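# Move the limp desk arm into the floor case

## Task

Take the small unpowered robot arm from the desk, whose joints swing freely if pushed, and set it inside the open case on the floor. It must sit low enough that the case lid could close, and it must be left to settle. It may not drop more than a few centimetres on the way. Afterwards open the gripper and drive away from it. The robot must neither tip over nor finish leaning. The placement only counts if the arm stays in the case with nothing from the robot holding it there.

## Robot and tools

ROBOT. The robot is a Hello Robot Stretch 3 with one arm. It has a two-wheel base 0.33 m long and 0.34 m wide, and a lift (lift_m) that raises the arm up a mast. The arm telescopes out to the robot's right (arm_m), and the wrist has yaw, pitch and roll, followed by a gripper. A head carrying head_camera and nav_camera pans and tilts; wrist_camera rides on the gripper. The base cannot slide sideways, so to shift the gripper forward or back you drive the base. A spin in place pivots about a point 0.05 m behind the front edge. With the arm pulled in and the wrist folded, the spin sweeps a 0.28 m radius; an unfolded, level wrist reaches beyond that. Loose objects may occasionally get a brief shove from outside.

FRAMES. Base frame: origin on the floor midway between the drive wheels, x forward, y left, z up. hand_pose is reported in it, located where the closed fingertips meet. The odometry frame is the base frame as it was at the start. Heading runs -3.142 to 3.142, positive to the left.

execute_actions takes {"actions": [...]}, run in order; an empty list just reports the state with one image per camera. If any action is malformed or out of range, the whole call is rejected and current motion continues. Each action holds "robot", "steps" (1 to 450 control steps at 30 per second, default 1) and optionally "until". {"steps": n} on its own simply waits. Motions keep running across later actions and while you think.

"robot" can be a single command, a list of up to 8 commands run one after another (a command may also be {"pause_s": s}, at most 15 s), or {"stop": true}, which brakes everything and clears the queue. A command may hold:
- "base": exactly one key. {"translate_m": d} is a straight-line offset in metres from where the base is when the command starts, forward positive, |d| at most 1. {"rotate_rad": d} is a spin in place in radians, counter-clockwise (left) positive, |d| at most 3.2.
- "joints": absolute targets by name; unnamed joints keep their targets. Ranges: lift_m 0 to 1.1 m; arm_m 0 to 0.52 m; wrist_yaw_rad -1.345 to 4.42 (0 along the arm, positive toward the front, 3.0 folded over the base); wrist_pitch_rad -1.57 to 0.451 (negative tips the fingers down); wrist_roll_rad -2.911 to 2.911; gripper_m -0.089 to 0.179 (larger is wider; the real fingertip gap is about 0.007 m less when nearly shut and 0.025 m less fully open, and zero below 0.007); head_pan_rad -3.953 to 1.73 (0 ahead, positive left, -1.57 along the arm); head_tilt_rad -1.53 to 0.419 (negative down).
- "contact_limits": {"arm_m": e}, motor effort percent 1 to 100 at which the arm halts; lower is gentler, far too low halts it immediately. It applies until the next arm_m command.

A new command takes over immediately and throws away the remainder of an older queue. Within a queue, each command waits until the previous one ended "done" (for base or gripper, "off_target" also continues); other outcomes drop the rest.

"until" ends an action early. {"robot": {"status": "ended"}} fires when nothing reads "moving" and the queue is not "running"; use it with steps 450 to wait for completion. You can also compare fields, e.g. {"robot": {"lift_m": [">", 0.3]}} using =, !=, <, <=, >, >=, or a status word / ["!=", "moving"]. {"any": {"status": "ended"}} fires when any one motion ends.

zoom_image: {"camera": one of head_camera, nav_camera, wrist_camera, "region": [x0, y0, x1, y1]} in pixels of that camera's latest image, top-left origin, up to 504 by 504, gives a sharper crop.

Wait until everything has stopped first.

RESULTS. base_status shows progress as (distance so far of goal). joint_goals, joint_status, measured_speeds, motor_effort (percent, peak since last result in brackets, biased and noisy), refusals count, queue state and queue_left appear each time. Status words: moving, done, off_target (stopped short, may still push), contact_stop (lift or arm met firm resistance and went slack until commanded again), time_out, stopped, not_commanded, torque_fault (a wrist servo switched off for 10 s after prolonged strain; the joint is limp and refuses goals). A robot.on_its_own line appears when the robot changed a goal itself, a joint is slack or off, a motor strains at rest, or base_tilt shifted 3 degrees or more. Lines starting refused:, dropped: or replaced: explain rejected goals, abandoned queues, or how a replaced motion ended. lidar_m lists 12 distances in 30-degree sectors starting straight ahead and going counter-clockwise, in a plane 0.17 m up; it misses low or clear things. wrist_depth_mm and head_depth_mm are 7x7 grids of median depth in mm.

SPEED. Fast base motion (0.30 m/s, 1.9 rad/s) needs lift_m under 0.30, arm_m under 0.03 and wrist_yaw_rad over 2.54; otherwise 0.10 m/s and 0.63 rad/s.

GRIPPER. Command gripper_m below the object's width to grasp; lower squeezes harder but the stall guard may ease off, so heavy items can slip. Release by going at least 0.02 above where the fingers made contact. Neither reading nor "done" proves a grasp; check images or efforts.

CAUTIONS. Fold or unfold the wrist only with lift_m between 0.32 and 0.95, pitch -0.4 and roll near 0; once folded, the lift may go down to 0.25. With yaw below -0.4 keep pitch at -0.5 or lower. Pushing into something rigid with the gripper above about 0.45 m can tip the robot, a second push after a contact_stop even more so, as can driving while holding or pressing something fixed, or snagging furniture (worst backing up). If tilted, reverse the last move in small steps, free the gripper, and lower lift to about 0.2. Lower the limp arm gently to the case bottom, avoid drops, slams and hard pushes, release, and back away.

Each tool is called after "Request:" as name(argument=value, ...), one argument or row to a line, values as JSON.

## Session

Request:
execute_actions(
  actions=[],
)

Scene clock: 0.00 s.
robot.base_odometry: x=+0.000 y=+0.000 heading=+0.000 (m, m, rad; robot's odometry frame)
robot.turned_by_wheels: +0.000 (rad since the last result)
robot.turned_by_imu: +0.000 (rad since the last result)
robot.base_tilt: forward=+0.0 right=+2.0 (deg)
robot.lidar_m: 2.21 2.15 1.96 1.83 1.85 1.08 2.20 2.23 2.07 1.92 1.96 2.49
robot.head_depth_mm: 2096 2574 2594 2604 2616 2630 2207 / 2104 2581 2610 2578 2549 2608 2236 / 2073 2530 2577 2573 2557 2520 2347 / 2069 2505 2521 2521 2506 2540 2349 / 2062 2509 2514 2498 2510 2492 2372 / 2051 2445 2507 2473 2490 2486 2386 / 2034 2481 2456 2475 2471 2002 2217
robot.base_status: not_commanded
robot.joint_positions: lift_m=+0.567 arm_m=-0.001 wrist_yaw_rad=+3.144 wrist_pitch_rad=-0.400 wrist_roll_rad=-0.002 gripper_m=+0.037 head_pan_rad=+0.017 head_tilt_rad=+0.001
robot.joint_goals: lift_m=+0.567 arm_m=-0.001 wrist_yaw_rad=+3.144 wrist_pitch_rad=-0.400 wrist_roll_rad=-0.002 gripper_m=+0.037 head_pan_rad=+0.017 head_tilt_rad=+0.001
robot.joint_status: lift_m=not_commanded arm_m=not_commanded wrist_yaw_rad=not_commanded wrist_pitch_rad=not_commanded wrist_roll_rad=not_commanded gripper_m=not_commanded head_pan_rad=not_commanded head_tilt_rad=not_commanded
robot.measured_speeds: translate_m=+0.000 rotate_rad=+0.000 lift_m=+0.000 arm_m=+0.000 wrist_yaw_rad=+0.000 wrist_pitch_rad=+0.000 wrist_roll_rad=+0.000 head_pan_rad=+0.000 head_tilt_rad=+0.000
robot: refusals=0 queue=idle queue_left=0
robot.motor_effort: left_wheel=+0 right_wheel=-1 lift_m=+38 arm_m=-1 wrist_yaw_rad=+1 wrist_pitch_rad=+6 wrist_roll_rad=+0 gripper_m=-1 head_pan_rad=+1 head_tilt_rad=+2 (%)
robot.hand_pose: x=-0.0218 y=+0.0823 z=+0.5835 quat_wxyz=(+0.140, +0.692, +0.142, +0.694) (m; robot's base frame)
robot.wrist_depth_mm: - - - - - - - / - - - - - - - / - - - - - - - / - - - - - - - / - - - - - - - / 926 920 - 903 932 874 864 / 777 767 756 786 734 754 755
pictures: head_camera (sideways: a quarter turn clockwise sets it upright), nav_camera (sideways: a quarter turn counterclockwise sets it upright), wrist_camera
camera_calibration (this result's frames):
head_camera: T_world_to_cam=[[0.0111606, 0.0289767, -0.999518, 1.31601], [-0.00415149, 0.999573, 0.0289319, -0.0384871], [0.999929, 0.00382659, 0.0112762, -0.063133], [0, 0, 0, 1]] pos_world=[0.0482813, 0.00057874, 1.3172]
nav_camera: T_world_to_cam=[[-0.0337385, 0.0347524, 0.998826, -1.26798], [-0.0129133, -0.999327, 0.0343336, 0.00807105], [0.999347, -0.0117397, 0.0341645, -0.091547], [0, 0, 0, 1]] pos_world=[0.0488119, 0.0510561, 1.26934]
wrist_camera: T_world_to_cam=[[0.999305, -0.0212314, -0.030624, 0.037409], [-0.0372026, -0.521309, -0.852556, 0.577751], [0.00213644, 0.853104, -0.521737, 0.396728], [0, 0, 0, 1]] pos_world=[-0.0167367, -0.0364689, 0.700699]
Images, in order (width x height): head_camera 896x504, nav_camera 672x504, wrist_camera 644x364.

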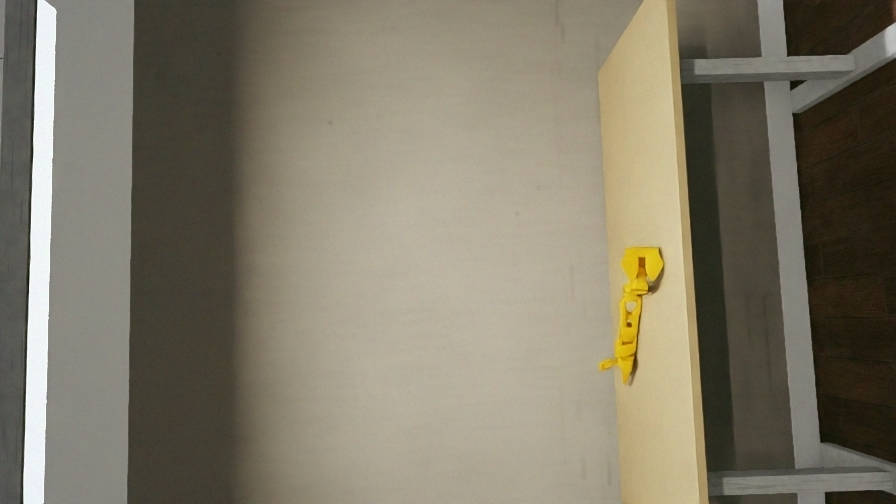

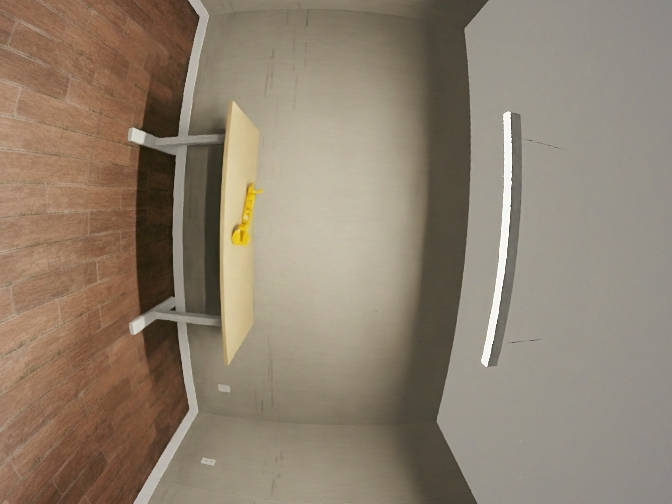

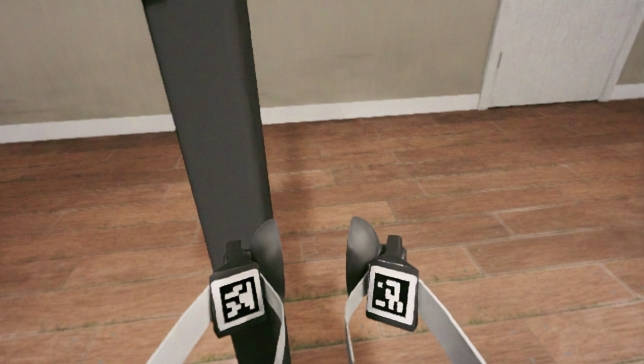

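Request:
execute_actions(
  actions=[
    {"robot":{"joints":{"head_pan_rad":-3.66,"head_tilt_rad":-0.75,"lift_m":0.27},"base":{"rotate_rad":0.085}},"steps":450,"until":{"robot":{"status":"ended"}}},
  ],
)

Scene clock: 12.93 s.
robot.base_odometry: x=+0.000 y=+0.000 heading=+0.085 (m, m, rad; robot's odometry frame)
robot.turned_by_wheels: +0.085 (rad since the last result)
robot.turned_by_imu: +0.084 (rad since the last result)
robot.base_tilt: forward=-0.1 right=+2.0 (deg)
robot.lidar_m: 2.14 2.60 1.90 1.83 1.88 1.08 2.20 2.27 2.01 1.93 1.99 2.22
robot.head_depth_mm: 2137 2311 2327 1854 1596 - - / 2368 2616 2322 1868 1552 1343 1199 / 2483 2726 2337 1878 1567 1349 1180 / 2330 2608 2324 1583 1565 1353 1190 / 2188 2465 2368 1799 1568 1348 1187 / 2084 2295 2327 1834 1581 1359 1185 / 1957 2147 2301 1902 1581 1362 1191
robot.base_status: done (rotate_rad +0.0849 of +0.0850)
robot.joint_positions: lift_m=+0.270 arm_m=-0.001 wrist_yaw_rad=+3.144 wrist_pitch_rad=-0.400 wrist_roll_rad=-0.002 gripper_m=+0.037 head_pan_rad=-3.653 head_tilt_rad=-0.741
robot.joint_goals: lift_m=+0.270 arm_m=-0.001 wrist_yaw_rad=+3.144 wrist_pitch_rad=-0.400 wrist_roll_rad=-0.002 gripper_m=+0.037 head_pan_rad=-3.660 head_tilt_rad=-0.750
robot.joint_status: lift_m=done arm_m=not_commanded wrist_yaw_rad=not_commanded wrist_pitch_rad=not_commanded wrist_roll_rad=not_commanded gripper_m=not_commanded head_pan_rad=done head_tilt_rad=done
robot.measured_speeds: translate_m=+0.000 rotate_rad=+0.000 lift_m=+0.000 arm_m=+0.000 wrist_yaw_rad=+0.000 wrist_pitch_rad=+0.000 wrist_roll_rad=+0.000 head_pan_rad=+0.000 head_tilt_rad=+0.000
robot: refusals=0 queue=done queue_left=0
robot.motor_effort: left_wheel=-3(8) right_wheel=+1(4) lift_m=+27(37) arm_m=-1(0) wrist_yaw_rad=+2(1) wrist_pitch_rad=+6(6) wrist_roll_rad=+0(0) gripper_m=+0(0) head_pan_rad=-2(33) head_tilt_rad=-5(41) (%)
robot.hand_pose: x=-0.0218 y=+0.0823 z=+0.2870 quat_wxyz=(+0.140, +0.692, +0.142, +0.694) (m; robot's base frame)
robot.wrist_depth_mm: - - - - - - - / - - - - - - - / - - - - - - - / 816 813 - 800 802 766 762 / 645 636 - 629 631 619 612 / 532 530 - 526 535 508 510 / 453 - - - 428 441 436
pictures: head_camera (sideways: a quarter turn clockwise sets it upright), nav_camera (sideways: a quarter turn counterclockwise sets it upright), wrist_camera
camera_calibration (this result's frames):
head_camera: T_world_to_cam=[[0.56725, -0.351251, -0.744883, 0.980225], [-0.514283, -0.857526, 0.0127267, -0.0142569], [-0.643227, 0.375861, -0.667074, 0.829696], [0, 0, 0, 1]] pos_world=[-0.0296827, 0.0202292, 1.2838]
nav_camera: T_world_to_cam=[[-0.584382, 0.287362, 0.758894, -0.951365], [0.487721, 0.871816, 0.045446, -0.00940953], [-0.648556, 0.396686, -0.649626, 0.808414], [0, 0, 0, 1]] pos_world=[-0.0270692, -0.0390974, 1.24758]
wrist_camera: T_world_to_cam=[[0.999305, -0.0212367, -0.0306203, 0.0283275], [-0.0372026, -0.521445, -0.852473, 0.324936], [0.00213695, 0.85302, -0.521873, 0.24209], [0, 0, 0, 1]] pos_world=[-0.0167366, -0.0364699, 0.404207]
Images, in order (width x height): head_camera 896x504, nav_camera 672x504, wrist_camera 644x364.

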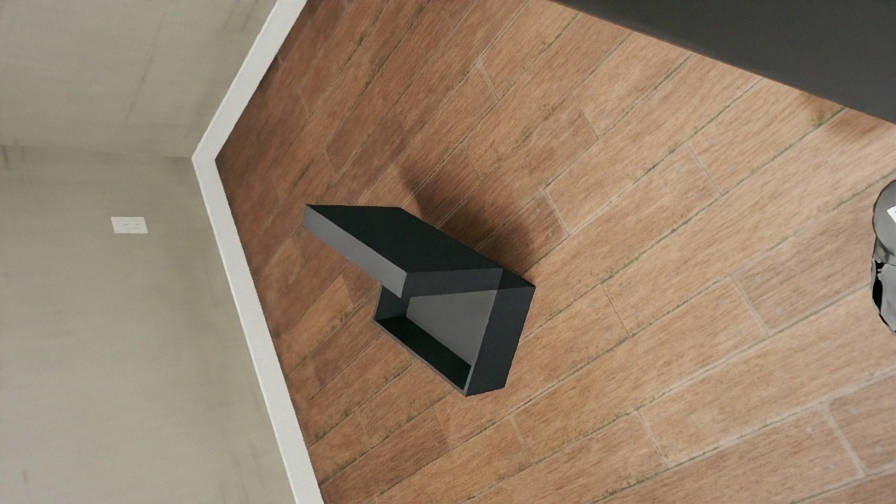

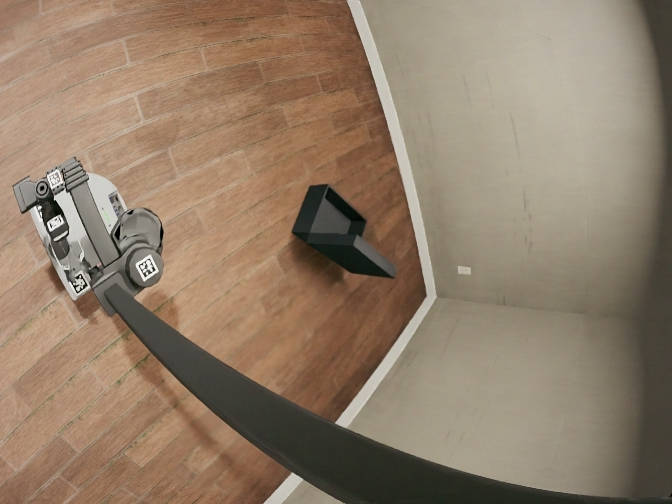

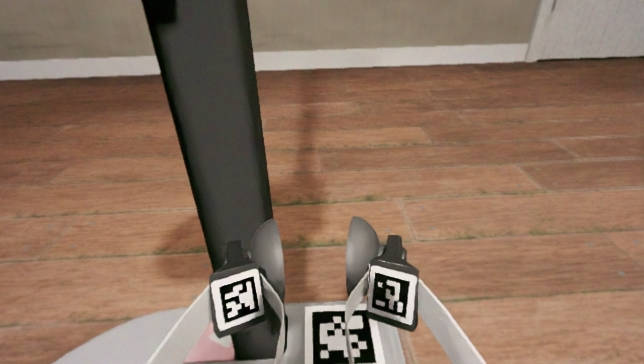

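Request:
execute_actions(
  actions=[
    {"robot":[{"base":{"translate_m":0.8},"joints":{"head_pan_rad":-1.57,"head_tilt_rad":-0.75}},{"base":{"translate_m":0.735}},{"base":{"rotate_rad":1.59}},{"joints":{"lift_m":0.93}},{"joints":{"wrist_yaw_rad":0,"gripper_m":0.1}},{"joints":{"lift_m":1.08,"wrist_pitch_rad":-1.5,"arm_m":0.35}}],"steps":450,"until":{"robot":{"status":"ended"}}},
    {"steps":450,"until":{"robot":{"status":"ended"}}},
  ],
)

Scene clock: 44.93 s.
robot.base_odometry: x=+1.529 y=+0.130 heading=+1.675 (m, m, rad; robot's odometry frame)
robot.turned_by_wheels: +1.590 (rad since the last result)
robot.turned_by_imu: +1.581 (rad since the last result)
robot.base_tilt: forward=-0.1 right=+2.0 (deg)
robot.lidar_m: 1.83 1.93 2.62 2.53 2.70 1.97 1.90 0.90 1.06 1.02 0.75 1.44
robot.head_depth_mm: 905 1023 1009 819 683 588 544 / 901 1015 1018 821 601 589 546 / 893 1028 1056 819 634 591 548 / - - 1025 781 691 593 548 / 885 1000 1068 795 690 594 539 / 883 991 1034 811 693 595 540 / 878 986 1037 832 696 596 541
robot.base_status: done (rotate_rad +1.5899 of +1.5900)
robot.joint_positions: lift_m=+1.080 arm_m=+0.350 wrist_yaw_rad=+0.000 wrist_pitch_rad=-1.494 wrist_roll_rad=-0.002 gripper_m=+0.100 head_pan_rad=-1.577 head_tilt_rad=-0.741
robot.joint_goals: lift_m=+1.080 arm_m=+0.350 wrist_yaw_rad=+0.000 wrist_pitch_rad=-1.500 wrist_roll_rad=-0.002 gripper_m=+0.100 head_pan_rad=-1.570 head_tilt_rad=-0.750
robot.joint_status: lift_m=done arm_m=done wrist_yaw_rad=done wrist_pitch_rad=done wrist_roll_rad=not_commanded gripper_m=done head_pan_rad=done head_tilt_rad=done
robot.measured_speeds: translate_m=+0.000 rotate_rad=+0.000 lift_m=+0.000 arm_m=+0.000 wrist_yaw_rad=+0.000 wrist_pitch_rad=+0.000 wrist_roll_rad=+0.000 head_pan_rad=+0.000 head_tilt_rad=+0.000
robot: refusals=0 queue=done queue_left=0
robot.motor_effort: left_wheel=-3(10) right_wheel=+1(7) lift_m=+49(50) arm_m=+5(5) wrist_yaw_rad=+0(4) wrist_pitch_rad=-3(6) wrist_roll_rad=+0(0) gripper_m=+0(81) head_pan_rad=+3(30) head_tilt_rad=-5(4) (%)
robot.hand_pose: x=-0.0216 y=-0.4902 z=+0.9610 quat_wxyz=(+0.519, +0.481, -0.518, -0.480) (m; robot's base frame)
robot.wrist_depth_mm: 383 337 387 388 390 392 396 / 387 388 379 391 395 398 401 / 390 393 395 395 399 402 404 / 397 394 401 399 405 406 405 / 400 405 401 403 409 412 411 / 401 402 407 409 343 413 412 / 410 411 415 413 415 417 422
pictures: head_camera (sideways: a quarter turn clockwise sets it upright), nav_camera (sideways: a quarter turn counterclockwise sets it upright), wrist_camera
camera_calibration (this result's frames):
head_camera: T_world_to_cam=[[0.0327244, 0.666742, -0.744569, 0.983078], [0.999312, -0.0348501, 0.0127131, -0.0234721], [-0.017472, -0.744473, -0.667424, 0.826334], [0, 0, 0, 1]] pos_world=[0.00572299, -0.0410947, 1.28378]
nav_camera: T_world_to_cam=[[0.0314724, -0.650809, 0.758589, -0.954723], [-0.998956, 0.00466312, 0.0454454, -0.000339993], [-0.0331137, -0.759227, -0.649983, 0.805124], [0, 0, 0, 1]] pos_world=[0.0563684, -0.0100694, 1.24757]
wrist_camera: T_world_to_cam=[[-0.999232, 0.0384634, 0.00749538, -0.0139798], [0.0389032, 0.996657, 0.0718409, 0.458529], [-0.00470708, 0.0720773, -0.997388, 1.15621], [0, 0, 0, 1]] pos_world=[-0.026365, -0.539795, 1.12035]
Images, in order (width x height): head_camera 896x504, nav_camera 672x504, wrist_camera 644x364.

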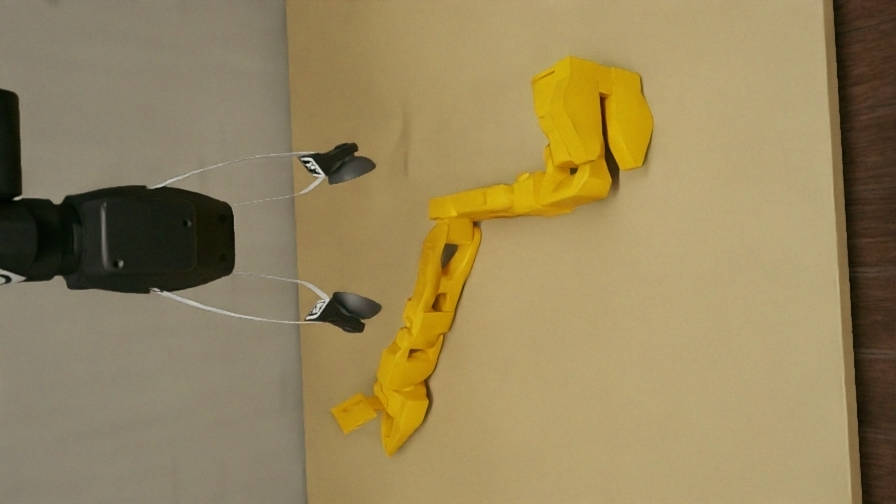

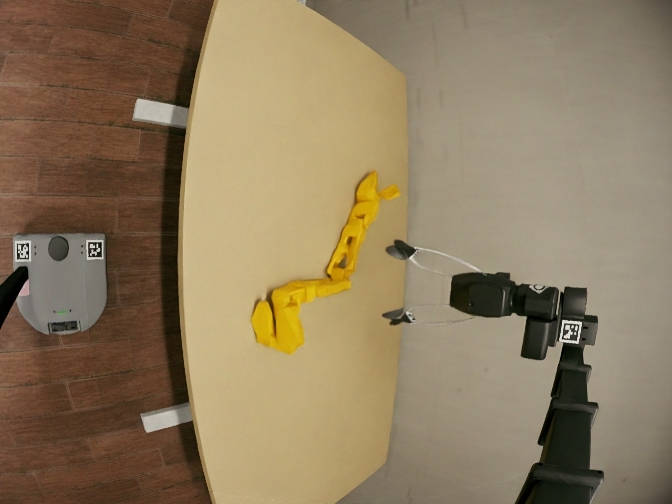

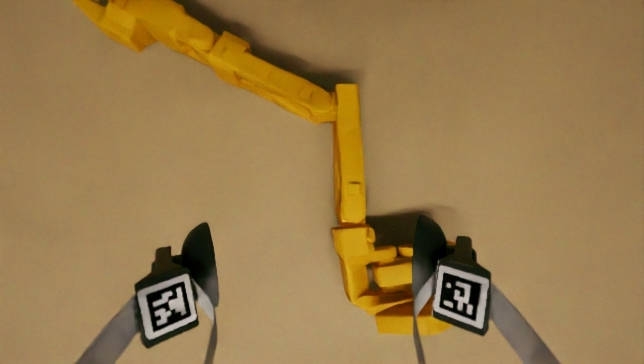

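Request:
execute_actions(
  actions=[
    {"robot":[{"base":{"translate_m":-0.038},"joints":{"arm_m":0.382,"lift_m":0.96,"wrist_roll_rad":-0.05}},{"joints":{"lift_m":0.875}}],"steps":450,"until":{"robot":{"status":"ended"}}},
  ],
)

Scene clock: 57.97 s.
robot.base_odometry: x=+1.533 y=+0.092 heading=+1.675 (m, m, rad; robot's odometry frame)
robot.turned_by_wheels: +0.000 (rad since the last result)
robot.turned_by_imu: -0.001 (rad since the last result)
robot.base_tilt: forward=-0.1 right=+2.1 (deg)
robot.lidar_m: 1.87 1.96 2.64 2.54 2.66 1.93 1.86 0.87 1.06 1.02 0.77 0.80
robot.head_depth_mm: 907 1022 1102 - 686 588 544 / 896 980 954 807 641 590 545 / 896 - 953 822 603 591 546 / 890 981 - 760 644 593 547 / 886 999 1026 790 693 593 539 / 882 996 1032 809 692 593 539 / 878 987 1042 821 694 597 543
robot.base_status: done (translate_m -0.0380 of -0.0380)
robot.joint_positions: lift_m=+0.875 arm_m=+0.382 wrist_yaw_rad=+0.000 wrist_pitch_rad=-1.495 wrist_roll_rad=-0.046 gripper_m=+0.100 head_pan_rad=-1.577 head_tilt_rad=-0.741
robot.joint_goals: lift_m=+0.875 arm_m=+0.382 wrist_yaw_rad=+0.000 wrist_pitch_rad=-1.500 wrist_roll_rad=-0.050 gripper_m=+0.100 head_pan_rad=-1.570 head_tilt_rad=-0.750
robot.joint_status: lift_m=done arm_m=done wrist_yaw_rad=done wrist_pitch_rad=done wrist_roll_rad=done gripper_m=done head_pan_rad=done head_tilt_rad=done
robot.measured_speeds: translate_m=+0.000 rotate_rad=+0.000 lift_m=+0.000 arm_m=+0.000 wrist_yaw_rad=+0.000 wrist_pitch_rad=+0.000 wrist_roll_rad=+0.000 head_pan_rad=+0.000 head_tilt_rad=+0.000
robot: refusals=0 queue=done queue_left=0
robot.motor_effort: left_wheel=-3(8) right_wheel=+1(3) lift_m=+27(48) arm_m=+4(4) wrist_yaw_rad=+1(0) wrist_pitch_rad=-2(3) wrist_roll_rad=-1(1) gripper_m=+0(0) head_pan_rad=+2(3) head_tilt_rad=-5(5) (%)
robot.hand_pose: x=-0.0216 y=-0.5221 z=+0.7567 quat_wxyz=(+0.531, +0.492, -0.506, -0.470) (m; robot's base frame)
robot.wrist_depth_mm: 139 131 188 189 190 191 192 / 188 169 132 140 193 194 194 / 190 191 181 138 194 195 196 / 191 193 194 136 197 197 198 / 194 195 196 129 197 200 201 / 196 197 199 127 200 202 202 / 198 200 202 125 204 204 205
pictures: head_camera (sideways: a quarter turn clockwise sets it upright), nav_camera (sideways: a quarter turn counterclockwise sets it upright), wrist_camera
camera_calibration (this result's frames):
head_camera: T_world_to_cam=[[0.0327245, 0.666742, -0.744569, 0.983078], [0.999312, -0.0348503, 0.0127131, -0.0234721], [-0.017472, -0.744473, -0.667424, 0.826334], [0, 0, 0, 1]] pos_world=[0.00572298, -0.0410947, 1.28378]
nav_camera: T_world_to_cam=[[0.0314723, -0.650809, 0.758589, -0.954723], [-0.998956, 0.00466324, 0.0454454, -0.000339993], [-0.0331138, -0.759227, -0.649983, 0.805124], [0, 0, 0, 1]] pos_world=[0.0563684, -0.0100694, 1.24757]
wrist_camera: T_world_to_cam=[[-0.999924, -0.00582376, 0.0108494, -0.0368923], [-0.00502397, 0.997367, 0.0723389, 0.50402], [-0.0112422, 0.0722789, -0.997321, 0.95468], [0, 0, 0, 1]] pos_world=[-0.0236246, -0.571911, 0.916063]
Images, in order (width x height): head_camera 896x504, nav_camera 672x504, wrist_camera 644x364.

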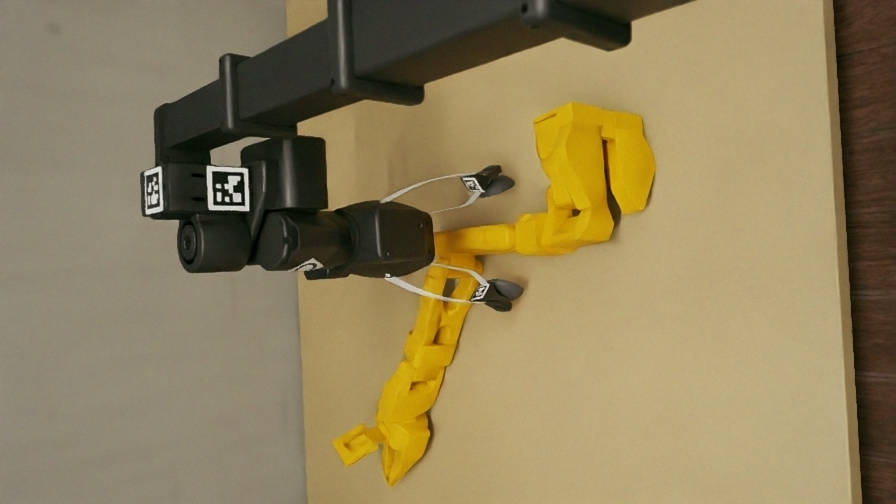

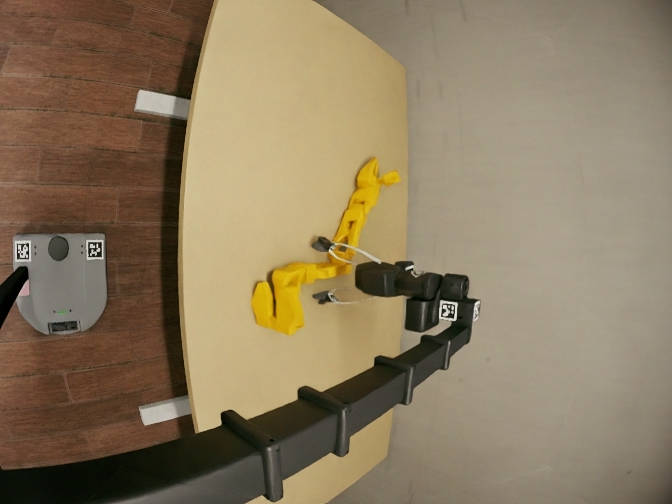

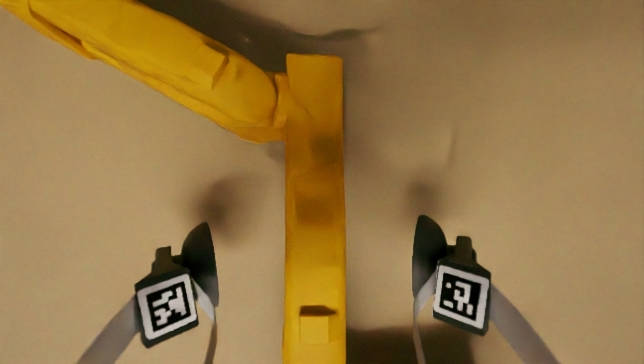

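Request:
execute_actions(
  actions=[
    {"robot":[{"joints":{"gripper_m":-0.05}},{"joints":{"lift_m":0.91}}],"steps":450,"until":{"robot":{"status":"ended"}}},
    {"steps":10},
  ],
)

Scene clock: 91.20 s.
robot.base_odometry: x=+1.533 y=+0.092 heading=+1.675 (m, m, rad; robot's odometry frame)
robot.turned_by_wheels: +0.000 (rad since the last result)
robot.turned_by_imu: -0.002 (rad since the last result)
robot.base_tilt: forward=-0.1 right=+2.1 (deg)
robot.lidar_m: 1.87 1.96 2.63 2.55 2.66 1.93 1.86 0.87 1.07 1.02 0.77 0.80
robot.head_depth_mm: 902 1003 - 793 670 588 544 / 896 - 984 818 640 589 545 / 884 - 986 821 568 593 547 / 891 - - 741 672 591 547 / 887 1000 1029 784 690 593 539 / 883 995 1029 802 693 594 540 / 878 990 1039 814 695 597 542
robot.base_status: done (translate_m -0.0380 of -0.0380)
robot.joint_positions: lift_m=+0.909 arm_m=+0.382 wrist_yaw_rad=+0.000 wrist_pitch_rad=-1.500 wrist_roll_rad=-0.050 gripper_m=-0.043 head_pan_rad=-1.577 head_tilt_rad=-0.741
robot.joint_goals: lift_m=+0.910 arm_m=+0.382 wrist_yaw_rad=+0.000 wrist_pitch_rad=-1.500 wrist_roll_rad=-0.050 gripper_m=-0.043 head_pan_rad=-1.570 head_tilt_rad=-0.750
robot.joint_status: lift_m=done arm_m=done wrist_yaw_rad=done wrist_pitch_rad=done wrist_roll_rad=done gripper_m=done head_pan_rad=done head_tilt_rad=done
robot.measured_speeds: translate_m=+0.000 rotate_rad=+0.000 lift_m=+0.000 arm_m=+0.000 wrist_yaw_rad=+0.000 wrist_pitch_rad=+0.000 wrist_roll_rad=+0.000 head_pan_rad=+0.000 head_tilt_rad=+0.000
robot: refusals=0 queue=done queue_left=0
robot.on_its_own: gripper_m is held at -0.043, not at your -0.050, by its stall guard, which is still easing
robot.motor_effort: left_wheel=-2(3) right_wheel=+1(2) lift_m=+53(59) arm_m=+4(4) wrist_yaw_rad=+0(0) wrist_pitch_rad=+0(2) wrist_roll_rad=+0(1) gripper_m=-13(100) head_pan_rad=+3(3) head_tilt_rad=-5(5) (%)
robot.hand_pose: x=-0.0216 y=-0.5207 z=+0.7908 quat_wxyz=(+0.530, +0.494, -0.504, -0.470) (m; robot's base frame)
robot.wrist_depth_mm: 147 145 219 221 221 224 224 / 220 177 137 142 224 226 227 / 223 224 189 138 227 229 230 / 225 226 227 136 230 232 233 / 227 229 229 126 232 235 236 / 230 233 232 123 236 237 240 / 234 234 236 121 238 240 241
pictures: head_camera (sideways: a quarter turn clockwise sets it upright), nav_camera (sideways: a quarter turn counterclockwise sets it upright), wrist_camera
camera_calibration (this result's frames):
head_camera: T_world_to_cam=[[0.0327244, 0.666743, -0.744569, 0.983078], [0.999312, -0.0348501, 0.0127131, -0.0234721], [-0.017472, -0.744473, -0.667424, 0.826334], [0, 0, 0, 1]] pos_world=[0.00572299, -0.0410947, 1.28378]
nav_camera: T_world_to_cam=[[0.0314724, -0.650809, 0.758589, -0.954723], [-0.998956, 0.00466311, 0.0454454, -0.000339993], [-0.0331137, -0.759227, -0.649983, 0.805124], [0, 0, 0, 1]] pos_world=[0.0563684, -0.0100694, 1.24757]
wrist_camera: T_world_to_cam=[[-0.999894, -0.00946684, 0.0110694, -0.0393242], [-0.00857713, 0.99693, 0.077832, 0.495504], [-0.0117722, 0.0777288, -0.996905, 0.991078], [0, 0, 0, 1]] pos_world=[-0.0234029, -0.571391, 0.94988]
Images, in order (width x height): head_camera 896x504, nav_camera 672x504, wrist_camera 644x364.

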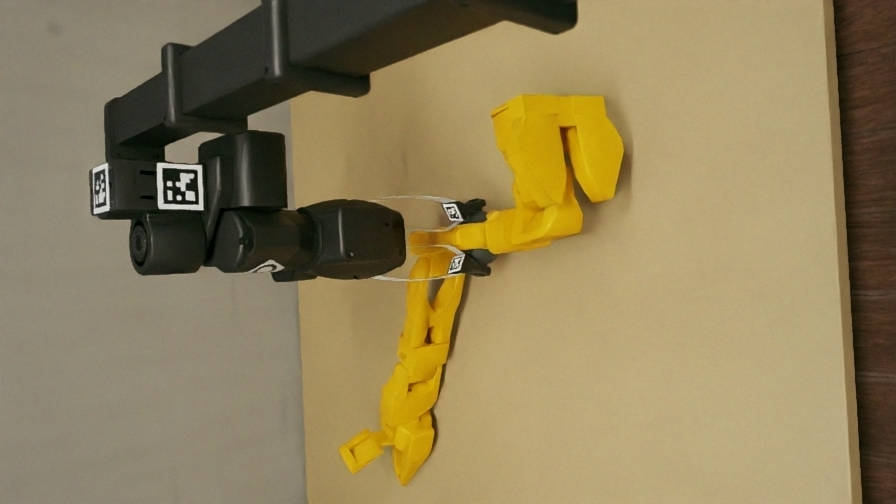

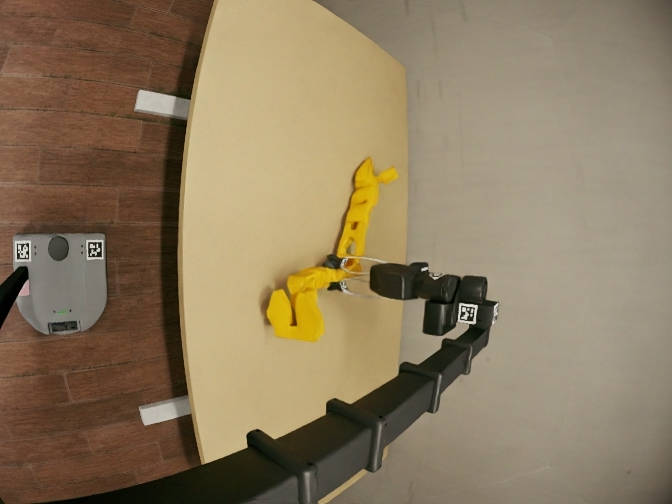

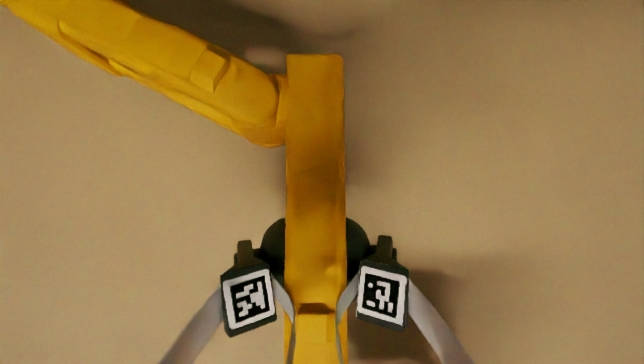

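Request:
execute_actions(
  actions=[
    {"robot":{"joints":{"lift_m":0.96}},"steps":450,"until":{"robot":{"status":"ended"}}},
    {"steps":15},
  ],
)

Scene clock: 95.73 s.
robot.base_odometry: x=+1.533 y=+0.092 heading=+1.675 (m, m, rad; robot's odometry frame)
robot.turned_by_wheels: +0.000 (rad since the last result)
robot.turned_by_imu: -0.001 (rad since the last result)
robot.base_tilt: forward=-0.1 right=+2.1 (deg)
robot.lidar_m: 1.87 1.97 2.64 2.54 2.66 1.94 1.86 0.87 1.06 1.02 0.77 0.80
robot.head_depth_mm: 887 - 978 818 684 586 544 / - 1047 1013 535 654 590 546 / - - 1017 520 656 590 548 / 866 - 944 707 688 592 547 / 889 994 1026 764 691 594 539 / 883 993 1033 792 693 594 540 / 879 989 1036 806 693 596 542
robot.base_status: done (translate_m -0.0380 of -0.0380)
robot.joint_positions: lift_m=+0.959 arm_m=+0.382 wrist_yaw_rad=+0.000 wrist_pitch_rad=-1.500 wrist_roll_rad=-0.050 gripper_m=-0.024 head_pan_rad=-1.577 head_tilt_rad=-0.741
robot.joint_goals: lift_m=+0.960 arm_m=+0.382 wrist_yaw_rad=+0.000 wrist_pitch_rad=-1.500 wrist_roll_rad=-0.050 gripper_m=-0.025 head_pan_rad=-1.570 head_tilt_rad=-0.750
robot.joint_status: lift_m=done arm_m=done wrist_yaw_rad=done wrist_pitch_rad=done wrist_roll_rad=done gripper_m=done head_pan_rad=done head_tilt_rad=done
robot.measured_speeds: translate_m=+0.000 rotate_rad=+0.000 lift_m=+0.000 arm_m=+0.000 wrist_yaw_rad=+0.000 wrist_pitch_rad=+0.000 wrist_roll_rad=+0.000 head_pan_rad=+0.000 head_tilt_rad=+0.000
robot: refusals=0 queue=done queue_left=0
robot.on_its_own: gripper_m is held at -0.025, not at your -0.050, by its stall guard, which is not easing now
robot.motor_effort: left_wheel=-2(2) right_wheel=+1(1) lift_m=+54(54) arm_m=+2(3) wrist_yaw_rad=+0(1) wrist_pitch_rad=+0(0) wrist_roll_rad=+0(0) gripper_m=-20(25) head_pan_rad=+2(3) head_tilt_rad=-5(5) (%)
robot.hand_pose: x=-0.0216 y=-0.5206 z=+0.8408 quat_wxyz=(+0.530, +0.494, -0.504, -0.470) (m; robot's base frame)
robot.wrist_depth_mm: 187 183 268 271 272 272 274 / 268 174 158 272 274 277 277 / 270 272 192 152 278 280 281 / 274 277 277 145 281 282 286 / 277 280 279 130 284 287 288 / 282 282 283 124 287 289 293 / 283 286 288 118 289 293 296
pictures: head_camera (sideways: a quarter turn clockwise sets it upright), nav_camera (sideways: a quarter turn counterclockwise sets it upright), wrist_camera
camera_calibration (this result's frames):
head_camera: T_world_to_cam=[[0.0327245, 0.666743, -0.744569, 0.983078], [0.999312, -0.0348503, 0.0127131, -0.0234721], [-0.017472, -0.744473, -0.667424, 0.826334], [0, 0, 0, 1]] pos_world=[0.00572298, -0.0410947, 1.28378]
nav_camera: T_world_to_cam=[[0.0314723, -0.650809, 0.758589, -0.954723], [-0.998956, 0.00466323, 0.0454454, -0.000339993], [-0.0331138, -0.759227, -0.649983, 0.805124], [0, 0, 0, 1]] pos_world=[0.0563684, -0.0100694, 1.24757]
wrist_camera: T_world_to_cam=[[-0.999894, -0.00946923, 0.011069, -0.0398787], [-0.00857897, 0.996926, 0.0778805, 0.491558], [-0.0117725, 0.0777772, -0.996901, 1.04096], [0, 0, 0, 1]] pos_world=[-0.0234028, -0.571387, 0.999888]
Images, in order (width x height): head_camera 896x504, nav_camera 672x504, wrist_camera 644x364.

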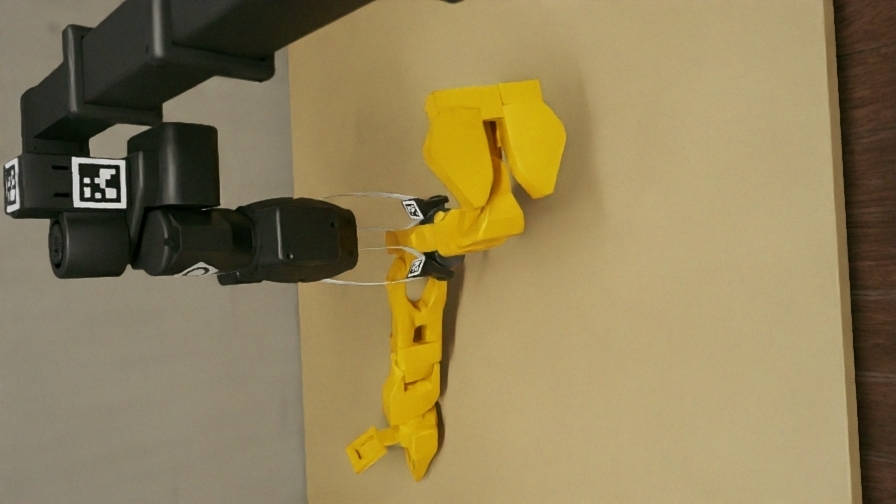

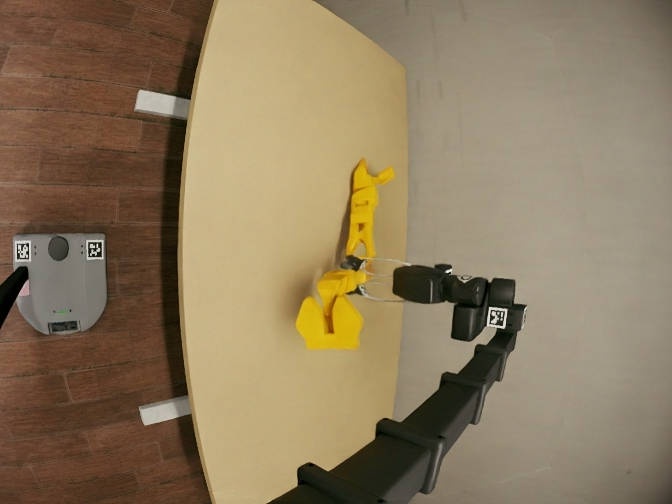

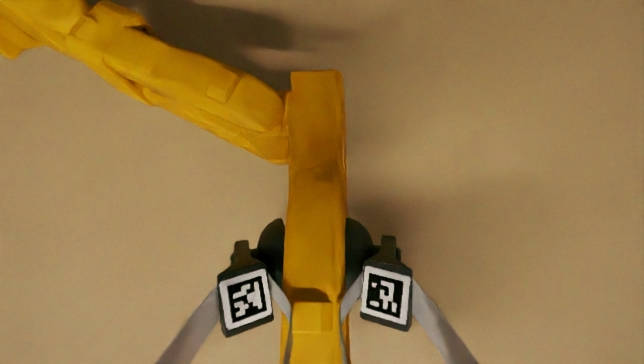

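Request:
execute_actions(
  actions=[
    {"robot":[{"joints":{"lift_m":0.875}},{"joints":{"gripper_m":0.06}},{"joints":{"arm_m":0.407}},{"joints":{"gripper_m":-0.045}},{"joints":{"lift_m":0.94}}],"steps":450,"until":{"robot":{"status":"ended"}}},
    {"steps":15},
  ],
)

Scene clock: 112.13 s.
robot.base_odometry: x=+1.533 y=+0.092 heading=+1.675 (m, m, rad; robot's odometry frame)
robot.turned_by_wheels: +0.000 (rad since the last result)
robot.turned_by_imu: -0.003 (rad since the last result)
robot.base_tilt: forward=-0.1 right=+2.1 (deg)
robot.lidar_m: 1.87 1.96 2.63 2.55 2.65 1.93 1.86 0.87 1.06 1.03 0.77 0.80
robot.head_depth_mm: 902 - - 814 684 587 544 / 871 1056 1013 821 640 590 545 / 865 - 1018 820 570 590 546 / 877 - - 760 672 593 548 / 887 1000 1027 768 690 592 539 / 880 998 1033 788 694 593 540 / 878 987 1037 810 695 596 542
robot.base_status: done (translate_m -0.0380 of -0.0380)
robot.joint_positions: lift_m=+0.939 arm_m=+0.407 wrist_yaw_rad=+0.000 wrist_pitch_rad=-1.499 wrist_roll_rad=-0.050 gripper_m=-0.037 head_pan_rad=-1.577 head_tilt_rad=-0.741
robot.joint_goals: lift_m=+0.940 arm_m=+0.407 wrist_yaw_rad=+0.000 wrist_pitch_rad=-1.500 wrist_roll_rad=-0.050 gripper_m=-0.039 head_pan_rad=-1.570 head_tilt_rad=-0.750
robot.joint_status: lift_m=done arm_m=done wrist_yaw_rad=done wrist_pitch_rad=done wrist_roll_rad=done gripper_m=done head_pan_rad=done head_tilt_rad=done
robot.measured_speeds: translate_m=+0.000 rotate_rad=+0.000 lift_m=+0.000 arm_m=+0.000 wrist_yaw_rad=+0.000 wrist_pitch_rad=+0.000 wrist_roll_rad=+0.000 head_pan_rad=+0.000 head_tilt_rad=+0.000
robot: refusals=0 queue=done queue_left=0
robot.on_its_own: gripper_m is held at -0.039, not at your -0.045, by its stall guard, which is still easing
robot.motor_effort: left_wheel=-2(4) right_wheel=+1(4) lift_m=+53(54) arm_m=+3(4) wrist_yaw_rad=-1(0) wrist_pitch_rad=+0(1) wrist_roll_rad=+0(0) gripper_m=-23(100) head_pan_rad=+3(3) head_tilt_rad=-4(5) (%)
robot.hand_pose: x=-0.0216 y=-0.5459 z=+0.8208 quat_wxyz=(+0.530, +0.494, -0.504, -0.470) (m; robot's base frame)
robot.wrist_depth_mm: 160 246 249 250 251 253 255 / 155 153 253 252 255 256 258 / 252 151 141 148 257 260 260 / 255 256 256 140 261 262 264 / 258 259 260 136 263 265 267 / 260 263 264 129 266 268 270 / 263 263 267 127 269 272 272
pictures: head_camera (sideways: a quarter turn clockwise sets it upright), nav_camera (sideways: a quarter turn counterclockwise sets it upright), wrist_camera
camera_calibration (this result's frames):
head_camera: T_world_to_cam=[[0.0327244, 0.666742, -0.744569, 0.983078], [0.999312, -0.0348501, 0.0127131, -0.0234721], [-0.017472, -0.744473, -0.667424, 0.826334], [0, 0, 0, 1]] pos_world=[0.00572299, -0.0410947, 1.28378]
nav_camera: T_world_to_cam=[[0.0314724, -0.650809, 0.758589, -0.954723], [-0.998956, 0.00466312, 0.0454454, -0.000339993], [-0.0331137, -0.759227, -0.649983, 0.805124], [0, 0, 0, 1]] pos_world=[0.0563684, -0.0100694, 1.24757]
wrist_camera: T_world_to_cam=[[-0.999894, -0.00945358, 0.0110799, -0.0398968], [-0.00857657, 0.997018, 0.0766908, 0.519364], [-0.0117719, 0.0765876, -0.996993, 1.02239], [0, 0, 0, 1]] pos_world=[-0.0234028, -0.596495, 0.979923]
Images, in order (width x height): head_camera 896x504, nav_camera 672x504, wrist_camera 644x364.

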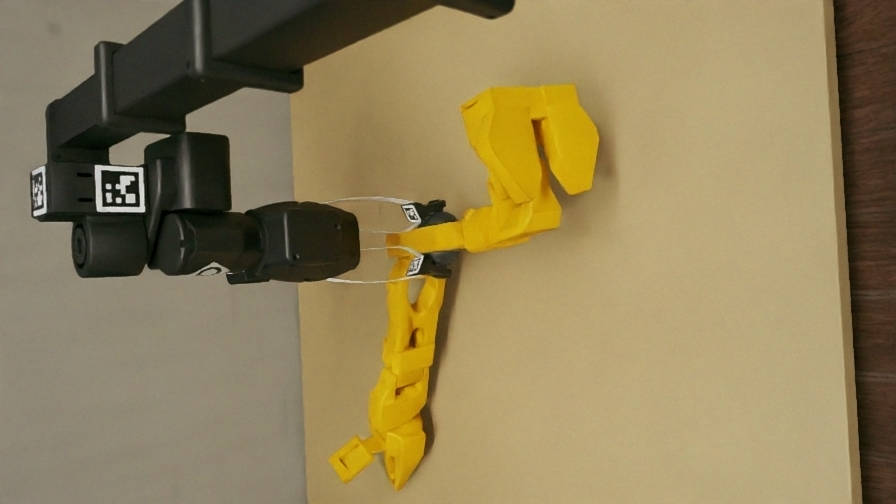

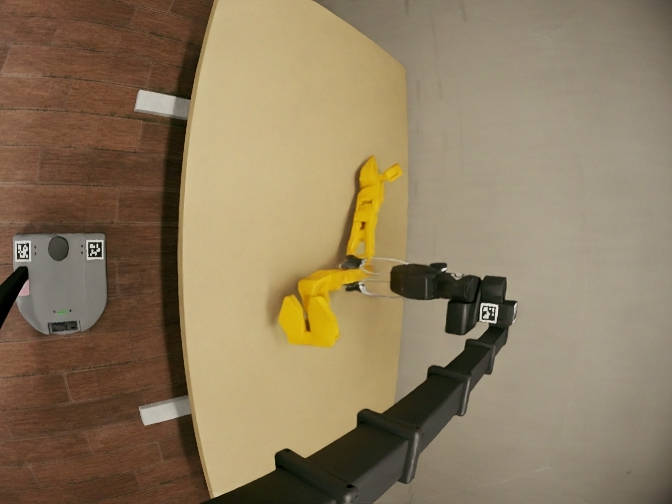

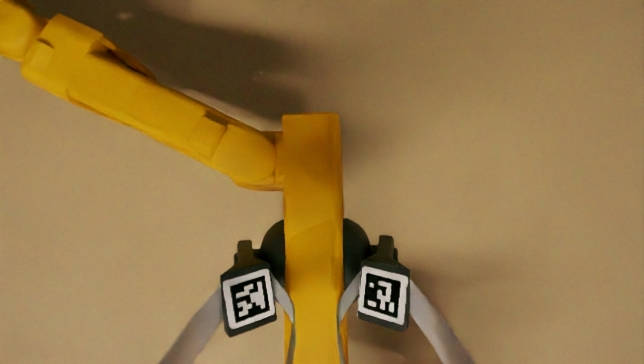

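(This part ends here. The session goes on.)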